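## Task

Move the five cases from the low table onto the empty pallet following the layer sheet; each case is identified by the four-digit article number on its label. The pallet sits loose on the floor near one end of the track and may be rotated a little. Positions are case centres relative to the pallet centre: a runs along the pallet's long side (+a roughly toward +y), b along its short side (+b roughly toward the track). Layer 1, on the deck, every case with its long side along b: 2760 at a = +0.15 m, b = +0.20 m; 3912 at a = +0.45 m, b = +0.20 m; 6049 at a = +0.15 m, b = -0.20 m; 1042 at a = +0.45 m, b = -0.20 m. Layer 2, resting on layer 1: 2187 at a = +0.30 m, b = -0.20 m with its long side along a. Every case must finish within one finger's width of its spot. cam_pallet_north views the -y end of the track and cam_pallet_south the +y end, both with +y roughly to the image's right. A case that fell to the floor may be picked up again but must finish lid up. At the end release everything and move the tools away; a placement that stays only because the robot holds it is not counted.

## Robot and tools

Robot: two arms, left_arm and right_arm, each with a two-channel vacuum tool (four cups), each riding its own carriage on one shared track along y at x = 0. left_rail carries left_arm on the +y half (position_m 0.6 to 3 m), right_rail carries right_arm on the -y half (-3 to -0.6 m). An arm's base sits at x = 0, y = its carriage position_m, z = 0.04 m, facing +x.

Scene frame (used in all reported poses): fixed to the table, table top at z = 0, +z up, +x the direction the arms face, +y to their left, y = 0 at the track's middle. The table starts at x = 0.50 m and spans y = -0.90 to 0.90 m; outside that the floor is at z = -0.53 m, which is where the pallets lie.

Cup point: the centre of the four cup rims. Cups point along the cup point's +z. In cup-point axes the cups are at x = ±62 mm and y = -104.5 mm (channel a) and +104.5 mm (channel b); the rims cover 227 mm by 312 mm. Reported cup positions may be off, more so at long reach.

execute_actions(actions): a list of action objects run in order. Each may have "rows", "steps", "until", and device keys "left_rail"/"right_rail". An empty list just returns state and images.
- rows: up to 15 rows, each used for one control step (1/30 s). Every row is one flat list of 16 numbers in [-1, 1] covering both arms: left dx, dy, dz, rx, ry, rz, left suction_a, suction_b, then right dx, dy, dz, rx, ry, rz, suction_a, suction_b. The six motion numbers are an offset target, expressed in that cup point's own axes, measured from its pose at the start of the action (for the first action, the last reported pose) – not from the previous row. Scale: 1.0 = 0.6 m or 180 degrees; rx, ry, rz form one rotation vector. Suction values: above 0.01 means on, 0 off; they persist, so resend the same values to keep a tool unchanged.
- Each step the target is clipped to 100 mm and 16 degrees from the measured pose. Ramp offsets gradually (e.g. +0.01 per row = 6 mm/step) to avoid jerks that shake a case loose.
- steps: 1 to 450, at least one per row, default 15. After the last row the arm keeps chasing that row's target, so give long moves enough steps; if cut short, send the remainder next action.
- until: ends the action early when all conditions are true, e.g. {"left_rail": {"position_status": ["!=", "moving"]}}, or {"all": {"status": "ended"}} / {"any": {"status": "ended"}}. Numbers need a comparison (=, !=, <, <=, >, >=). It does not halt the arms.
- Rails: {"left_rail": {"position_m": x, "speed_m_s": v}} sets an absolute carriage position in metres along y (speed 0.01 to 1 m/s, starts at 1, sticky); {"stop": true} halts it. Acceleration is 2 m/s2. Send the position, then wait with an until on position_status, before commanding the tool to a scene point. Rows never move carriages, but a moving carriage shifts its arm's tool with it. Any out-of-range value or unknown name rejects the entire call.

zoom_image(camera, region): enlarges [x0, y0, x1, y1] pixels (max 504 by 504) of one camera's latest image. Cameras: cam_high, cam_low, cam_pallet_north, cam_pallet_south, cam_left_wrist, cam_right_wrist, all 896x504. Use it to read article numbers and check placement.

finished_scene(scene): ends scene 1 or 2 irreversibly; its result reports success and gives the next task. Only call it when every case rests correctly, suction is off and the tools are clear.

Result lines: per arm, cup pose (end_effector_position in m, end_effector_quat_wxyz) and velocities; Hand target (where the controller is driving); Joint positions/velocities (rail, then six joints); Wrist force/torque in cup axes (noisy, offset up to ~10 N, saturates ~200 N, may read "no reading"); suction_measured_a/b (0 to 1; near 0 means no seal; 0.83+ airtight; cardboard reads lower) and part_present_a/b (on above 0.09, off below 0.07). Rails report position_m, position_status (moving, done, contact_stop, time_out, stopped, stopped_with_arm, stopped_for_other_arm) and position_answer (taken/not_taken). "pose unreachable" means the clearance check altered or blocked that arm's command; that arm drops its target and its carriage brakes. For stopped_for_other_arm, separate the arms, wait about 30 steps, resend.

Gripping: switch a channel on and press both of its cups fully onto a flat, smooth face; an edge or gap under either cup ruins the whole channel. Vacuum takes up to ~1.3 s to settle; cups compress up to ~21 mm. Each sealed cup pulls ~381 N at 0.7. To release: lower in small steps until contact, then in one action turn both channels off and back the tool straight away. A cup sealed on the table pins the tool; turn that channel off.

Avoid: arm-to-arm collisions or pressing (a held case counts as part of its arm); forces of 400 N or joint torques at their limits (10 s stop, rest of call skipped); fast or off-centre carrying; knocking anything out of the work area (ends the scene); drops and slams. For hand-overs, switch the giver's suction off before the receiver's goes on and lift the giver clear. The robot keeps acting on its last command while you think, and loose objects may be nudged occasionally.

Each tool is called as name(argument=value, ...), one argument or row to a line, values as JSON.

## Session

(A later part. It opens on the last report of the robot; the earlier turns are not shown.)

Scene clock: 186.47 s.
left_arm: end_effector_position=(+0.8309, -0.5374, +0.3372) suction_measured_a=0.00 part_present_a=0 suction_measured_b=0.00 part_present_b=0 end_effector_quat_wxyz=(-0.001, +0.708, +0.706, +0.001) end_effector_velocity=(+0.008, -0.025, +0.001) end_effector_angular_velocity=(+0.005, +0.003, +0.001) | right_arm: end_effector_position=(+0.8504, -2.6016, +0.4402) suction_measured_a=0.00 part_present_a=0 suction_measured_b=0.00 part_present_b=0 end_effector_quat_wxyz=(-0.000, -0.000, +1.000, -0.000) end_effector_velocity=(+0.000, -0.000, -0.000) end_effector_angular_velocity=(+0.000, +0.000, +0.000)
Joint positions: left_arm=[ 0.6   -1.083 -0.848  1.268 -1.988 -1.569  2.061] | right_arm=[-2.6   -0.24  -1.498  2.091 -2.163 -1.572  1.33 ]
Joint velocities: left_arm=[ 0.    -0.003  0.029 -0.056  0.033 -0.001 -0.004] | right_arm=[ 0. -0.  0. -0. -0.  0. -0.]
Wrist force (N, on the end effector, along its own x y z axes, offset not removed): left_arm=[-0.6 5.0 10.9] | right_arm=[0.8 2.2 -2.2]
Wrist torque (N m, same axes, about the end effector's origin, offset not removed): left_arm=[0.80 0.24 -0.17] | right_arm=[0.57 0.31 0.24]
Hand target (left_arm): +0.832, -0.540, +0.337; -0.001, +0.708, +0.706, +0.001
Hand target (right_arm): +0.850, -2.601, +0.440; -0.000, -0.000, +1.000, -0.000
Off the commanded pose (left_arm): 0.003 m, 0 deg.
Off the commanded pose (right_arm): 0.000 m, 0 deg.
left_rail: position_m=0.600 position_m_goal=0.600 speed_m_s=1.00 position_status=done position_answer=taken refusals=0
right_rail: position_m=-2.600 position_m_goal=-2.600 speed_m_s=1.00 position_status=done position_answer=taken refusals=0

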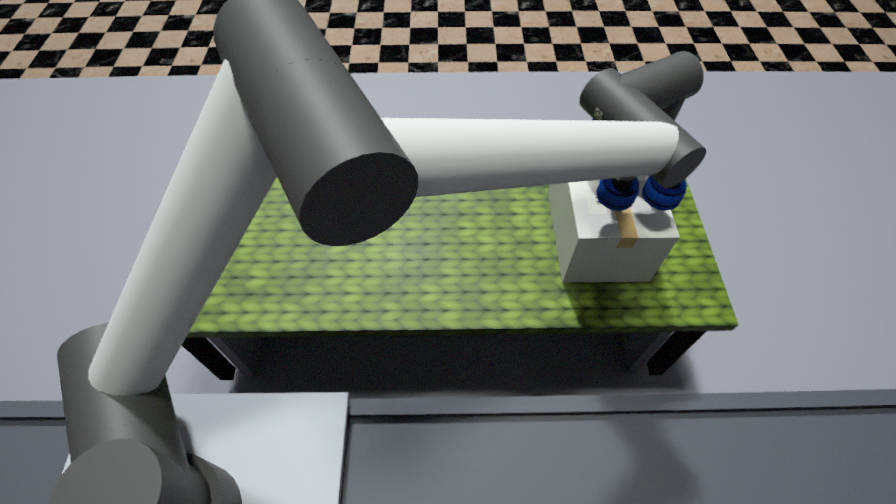

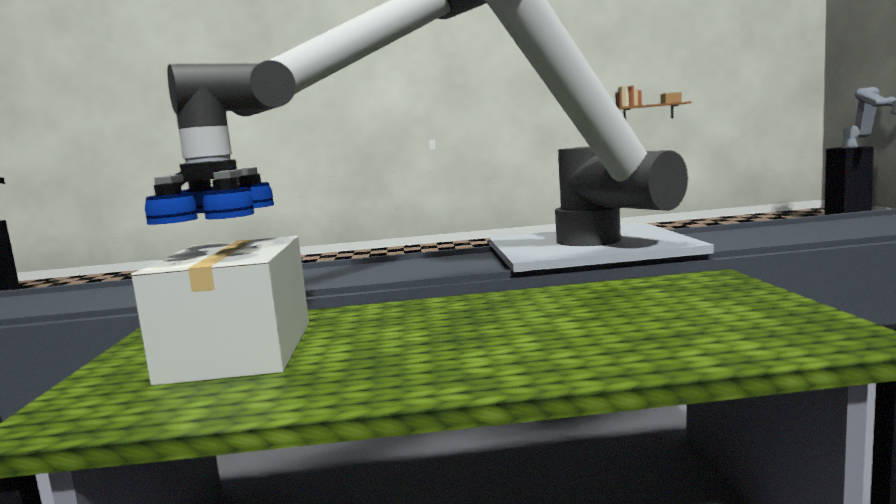

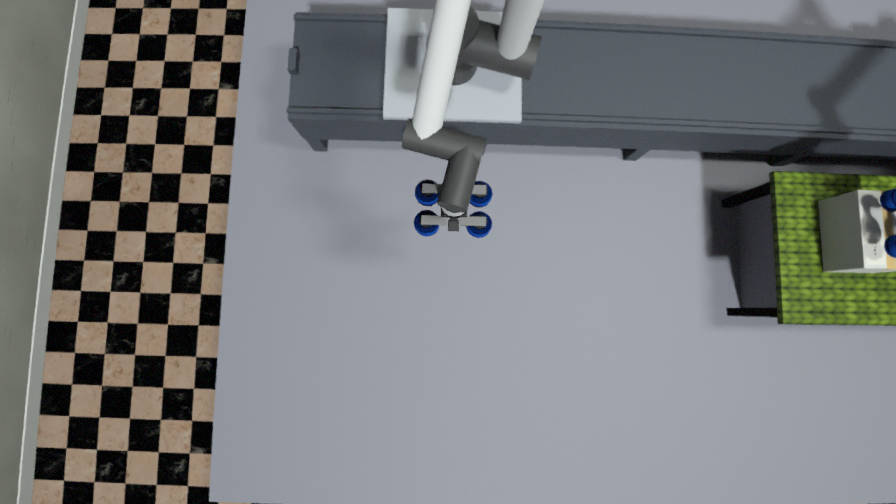

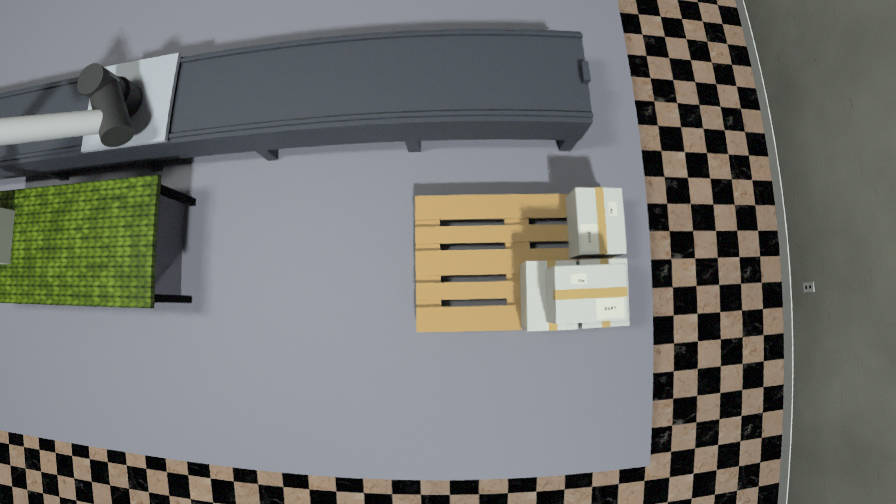

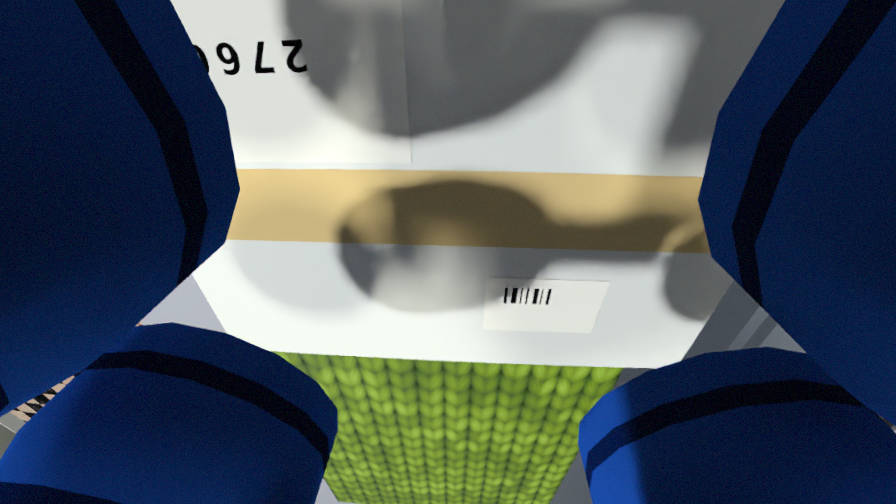

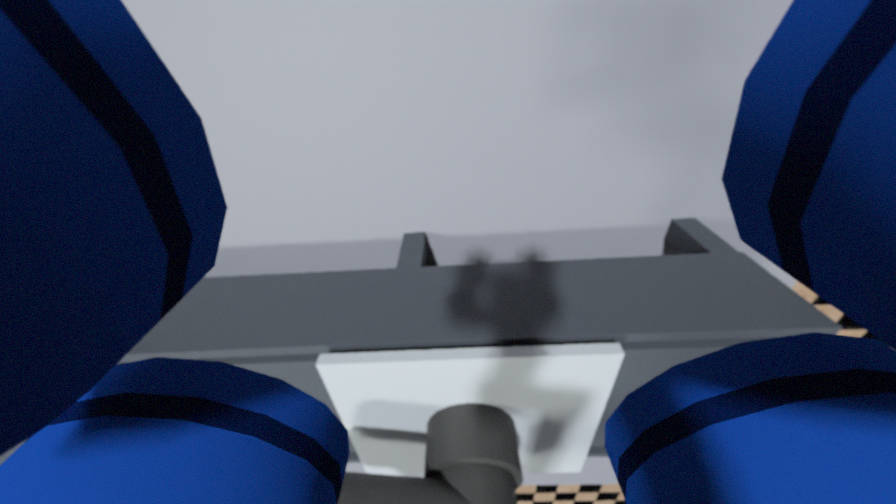

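execute_actions(
  actions=[
    {"rows":[[0.005,0.003,0.03,0,0,0,0,0,0,0,0,0,0,0,0,0],[0.015,0.008,0.07,0,0,0,0,0,0,0,0,0,0,0,0,0],[0.02,0.008,0.138,0,0,-0.001,0,0,0,0,0,0,0,0,0,0]],"steps":16},
    {"rows":[[0,0,0.03,0,0,0,1,1,0,0,0,0,0,0,0,0]],"steps":26},
    {"rows":[[0,0,-0.01,0,0,0,1,1,0,0,0,0,0,0,0,0],[0,0,-0.02,0,0,0,1,1,0,0,0,0,0,0,0,0],[0,0,-0.035,0,0,0,1,1,0,0,0,0,0,0,0,0],[0,0,-0.05,0,0,0,1,1,0,0,0,0,0,0,0,0]],"steps":10},
    {"left_rail":{"position_m":3.0},"rows":[[0.03,0,-0.01,0,0,0,1,1,0,0,0,0,0,0,0,0],[0.06,0,-0.02,0,0,0,1,1,0,0,0,0,0,0,0,0],[0.1,0,-0.03,0,0,0,1,1,0,0,0,0,0,0,0,0],[1,-0.03,-0.03,0,0,0,1,1,0,0,0,0,0,0,0,0]],"steps":44},
    {"rows":[[1,0,0.28,0,0,-0.002,1,1,0,0,0,0,0,0,0,0]],"steps":46},
  ],
)

Scene clock: 197.57 s.
left_arm: end_effector_position=(+0.8183, +3.0678, +0.1158) suction_measured_a=0.91 part_present_a=1 suction_measured_b=0.91 part_present_b=1 end_effector_quat_wxyz=(-0.001, +0.705, +0.710, -0.000) end_effector_velocity=(+0.005, +0.015, -0.004) end_effector_angular_velocity=(-0.000, -0.002, -0.003) | right_arm: end_effector_position=(+0.8504, -2.6016, +0.4402) suction_measured_a=0.00 part_present_a=0 suction_measured_b=0.00 part_present_b=0 end_effector_quat_wxyz=(-0.000, -0.000, +1.000, -0.000) end_effector_velocity=(-0.000, +0.000, +0.000) end_effector_angular_velocity=(-0.000, -0.000, -0.000)
Joint positions: left_arm=[ 3.    -0.165 -1.167  2.316 -2.719 -1.57   2.97 ] | right_arm=[-2.6   -0.24  -1.498  2.091 -2.163 -1.572  1.33 ]
Joint velocities: left_arm=[ 0.     0.02   0.011 -0.007 -0.005  0.     0.023] | right_arm=[ 0.  0. -0.  0. -0. -0.  0.]
Wrist force (N, on the end effector, along its own x y z axes, offset not removed): left_arm=[-2.1 1.6 -21.1] | right_arm=[1.1 -6.5 1.3]
Wrist torque (N m, same axes, about the end effector's origin, offset not removed): left_arm=[2.81 1.00 0.03] | right_arm=[-0.60 0.44 0.45]
Hand target (left_arm): +0.819, +3.070, +0.115; -0.001, +0.705, +0.710, -0.000
Hand target (right_arm): +0.850, -2.601, +0.440; -0.000, -0.000, +1.000, -0.000
Off the commanded pose (left_arm): 0.003 m, 0 deg.
Off the commanded pose (right_arm): 0.000 m, 0 deg.
left_rail: position_m=3.000 position_m_goal=3.000 speed_m_s=1.00 position_status=done position_answer=taken refusals=0
right_rail: position_m=-2.600 position_m_goal=-2.600 speed_m_s=1.00 position_status=done position_answer=taken refusals=0

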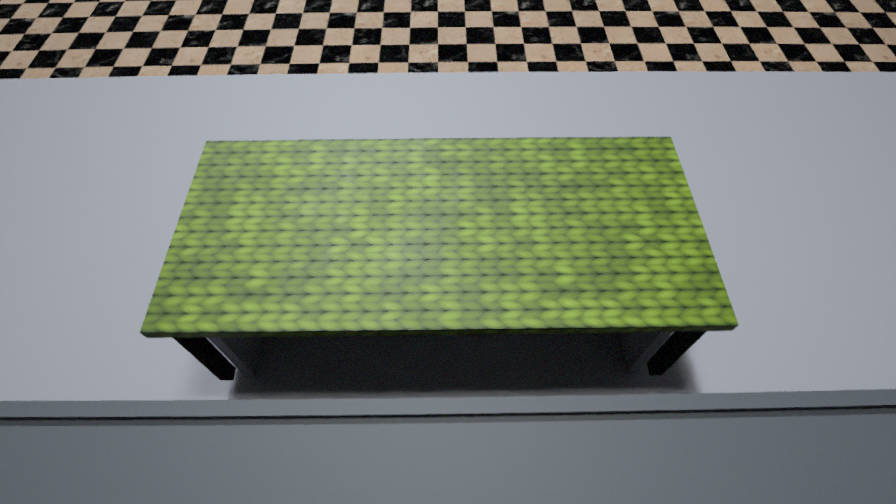

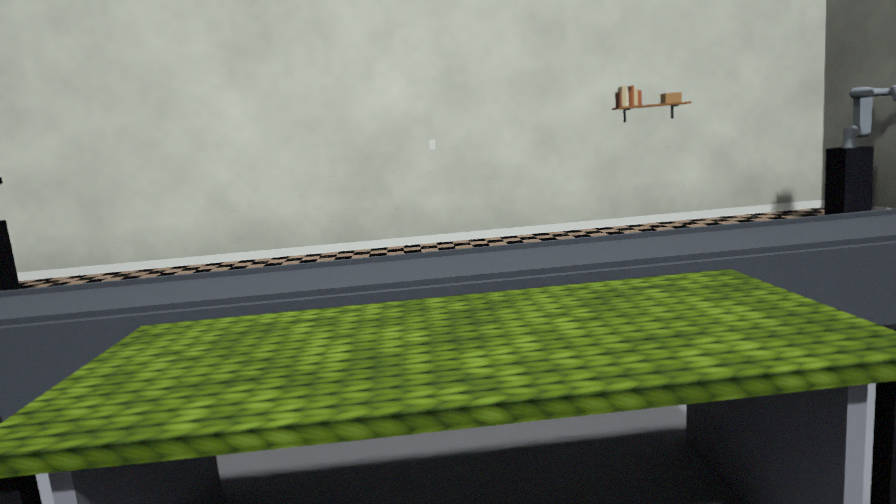

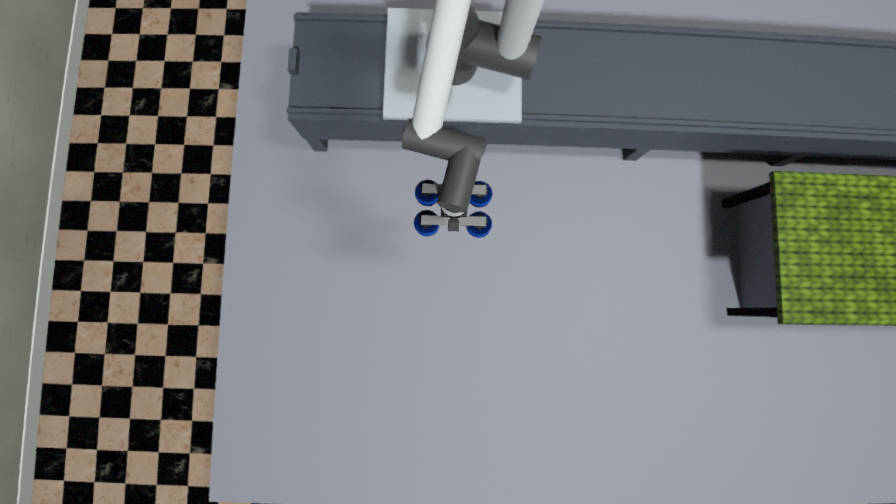

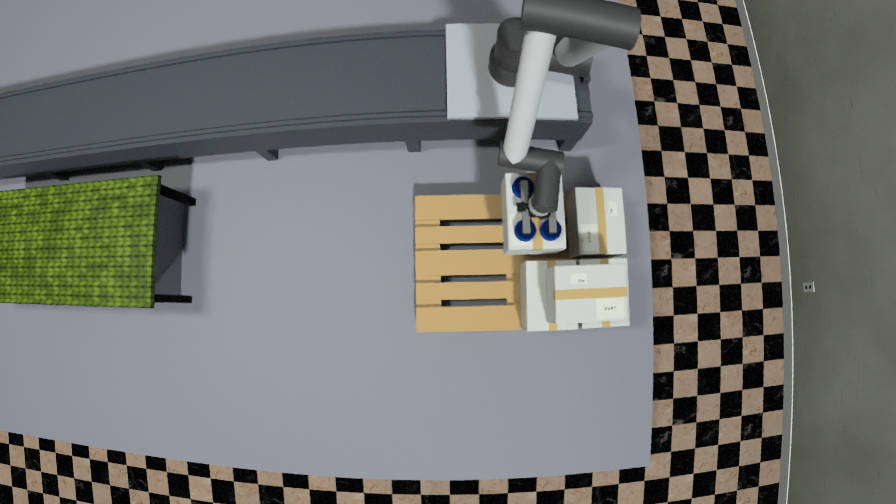

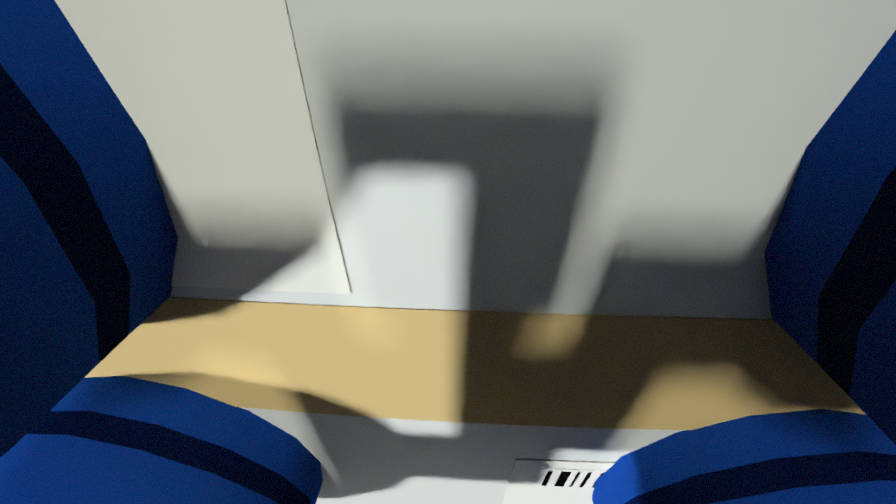

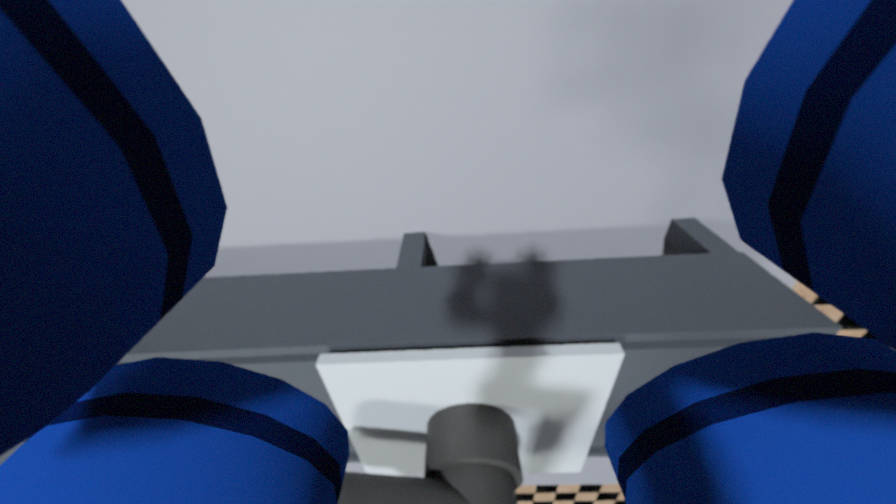

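execute_actions(
  actions=[
    {"rows":[[0.02,0,0.03,0,0,0,1,1,0,0,0,0,0,0,0,0],[0.04,0,0.07,0,0,0,1,1,0,0,0,0,0,0,0,0],[0.07,0,0.12,0,0,0,1,1,0,0,0,0,0,0,0,0],[0.2,0.012,0.464,0,0,0,1,1,0,0,0,0,0,0,0,0]],"steps":38},
    {"rows":[[0,0,-0.004,0,0,0,0,0,0,0,0,0,0,0,0,0],[0,0,-0.011,0,0,0,0,0,0,0,0,0,0,0,0,0],[0,0,-0.02,0,0,0,0,0,0,0,0,0,0,0,0,0],[0,0,-0.03,0,0,0,0,0,0,0,0,0,0,0,0,0],[0,0,-0.04,0,0,0,0,0,0,0,0,0,0,0,0,0],[0,0,-0.05,0,0,0,0,0,0,0,0,0,0,0,0,0],[0,0,-0.065,0,0,0,0,0,0,0,0,0,0,0,0,0],[0,0,-0.085,0,0,0,0,0,0,0,0,0,0,0,0,0]],"steps":16},
    {"left_rail":{"position_m":2.3},"rows":[[-0.3,0,-0.6,0,0,0,0,0,0,0,0,0,0,0,0,0]],"steps":38},
  ],
)

zoom_image(
  camera="cam_pallet_south",
  region=[490, 180, 640, 340],
)

Scene clock: 209.10 s.
left_arm: end_effector_position=(+0.8256, +2.3080, +0.2441) suction_measured_a=0.00 part_present_a=0 suction_measured_b=0.00 part_present_b=0 end_effector_quat_wxyz=(-0.001, +0.705, +0.710, +0.000) end_effector_velocity=(-0.001, -0.001, +0.005) end_effector_angular_velocity=(+0.001, +0.003, +0.002) | right_arm: end_effector_position=(+0.8504, -2.6016, +0.4402) suction_measured_a=0.00 part_present_a=0 suction_measured_b=0.00 part_present_b=0 end_effector_quat_wxyz=(-0.000, -0.000, +1.000, -0.000) end_effector_velocity=(-0.000, +0.000, +0.000) end_effector_angular_velocity=(-0.000, -0.000, +0.000)
Joint positions: left_arm=[ 2.3   -0.236 -1.334  2.258 -2.494 -1.57   2.898] | right_arm=[-2.6   -0.24  -1.498  2.091 -2.163 -1.572  1.33 ]
Joint velocities: left_arm=[ 0.    -0.002 -0.006 -0.003  0.013  0.001 -0.004] | right_arm=[ 0.  0. -0.  0. -0.  0. -0.]
Wrist force (N, on the end effector, along its own x y z axes, offset not removed): left_arm=[2.0 2.2 8.4] | right_arm=[0.4 1.6 -4.5]
Wrist torque (N m, same axes, about the end effector's origin, offset not removed): left_arm=[0.64 -0.19 -0.13] | right_arm=[0.65 0.48 0.23]
Hand target (left_arm): +0.826, +2.308, +0.245; -0.001, +0.705, +0.710, -0.000
Hand target (right_arm): +0.850, -2.601, +0.440; -0.000, -0.000, +1.000, -0.000
Off the commanded pose (left_arm): 0.001 m, 0 deg.
Off the commanded pose (right_arm): 0.000 m, 0 deg.
left_rail: position_m=2.300 position_m_goal=2.300 speed_m_s=1.00 position_status=done position_answer=taken refusals=0
right_rail: position_m=-2.600 position_m_goal=-2.600 speed_m_s=1.00 position_status=done position_answer=taken refusals=0

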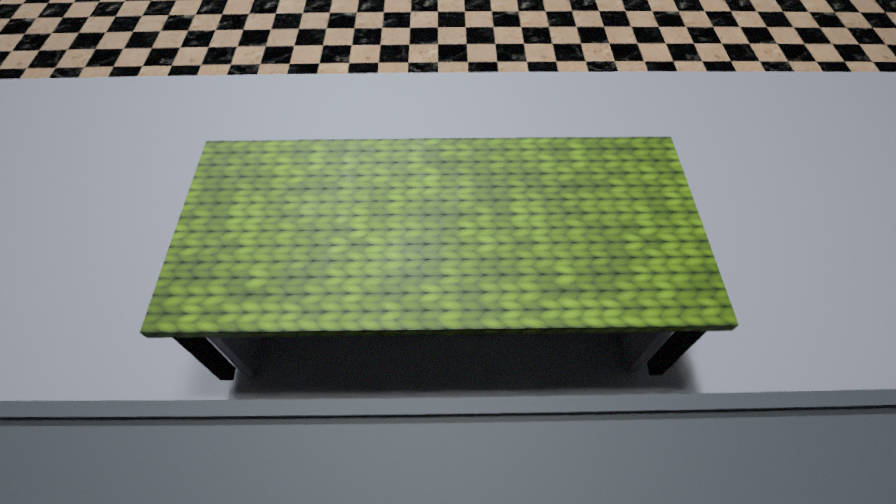

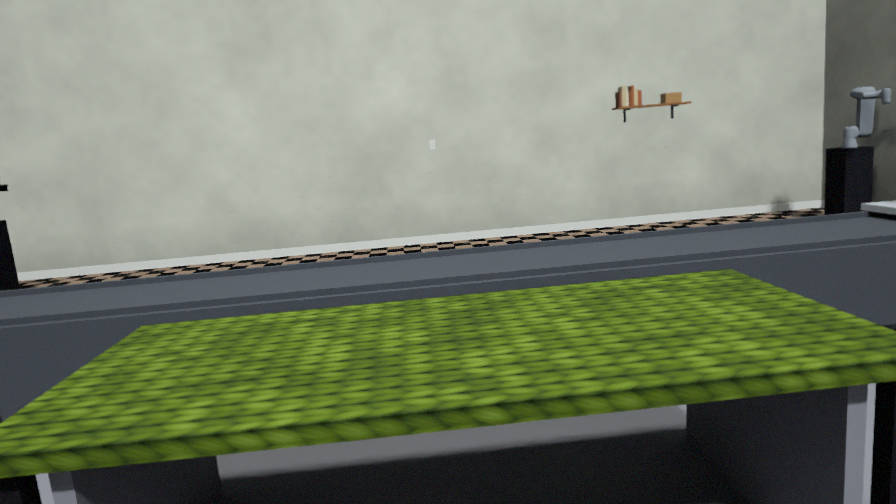

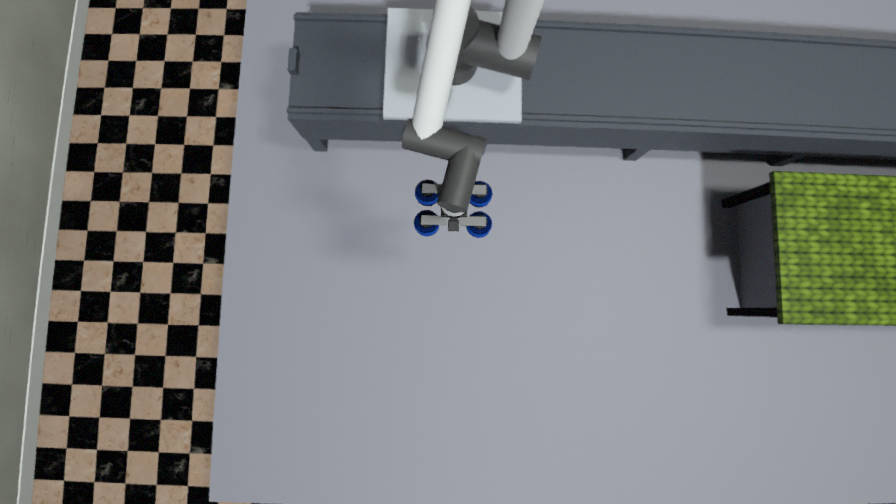

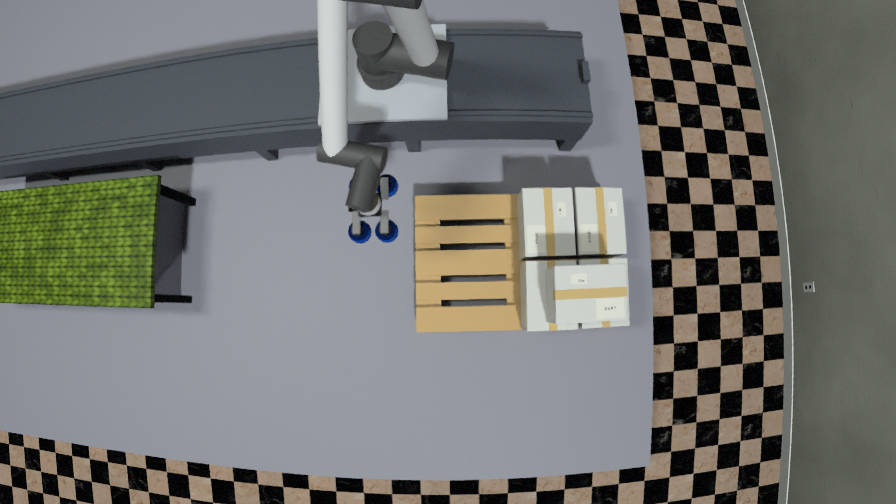

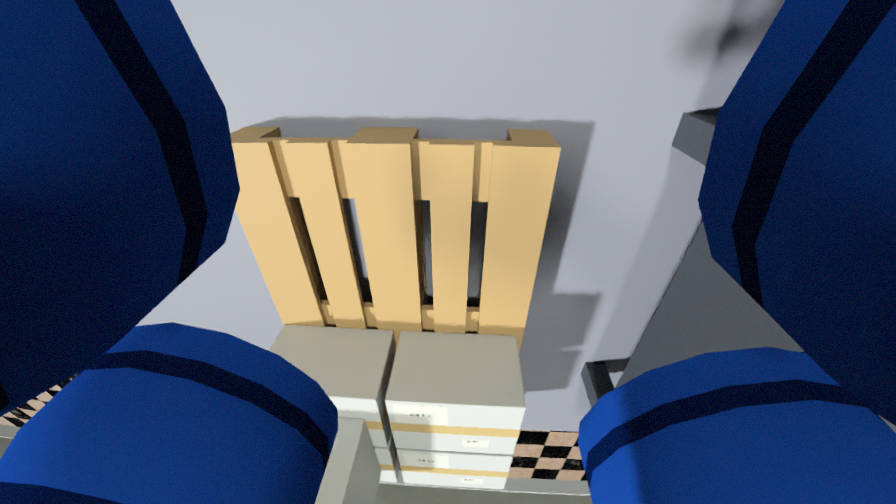

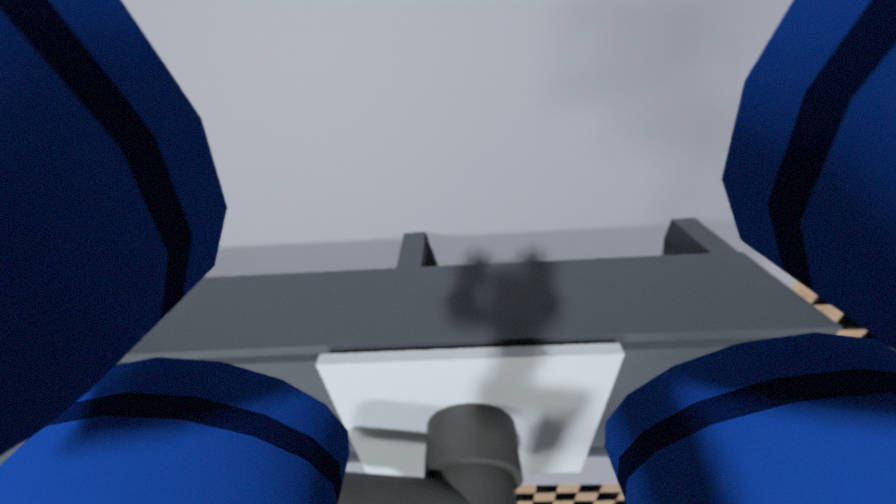

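Region (490, 180, 640, 340) of cam_pallet_south's 896x504 image, scaled by 3.150, with more detail than that image has; it fills the left 472 columns of this view, and the rest is white.

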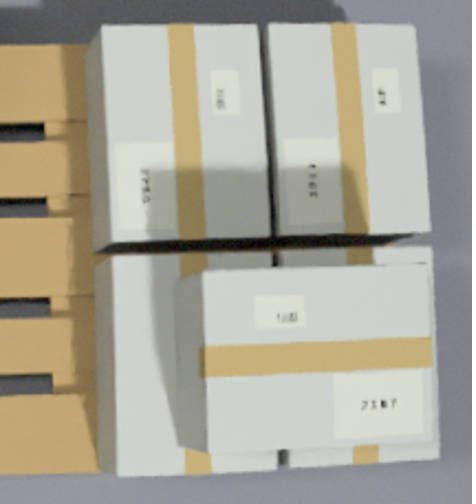

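finished_scene(
  scene=1,
)

The scene is finished: the task was done.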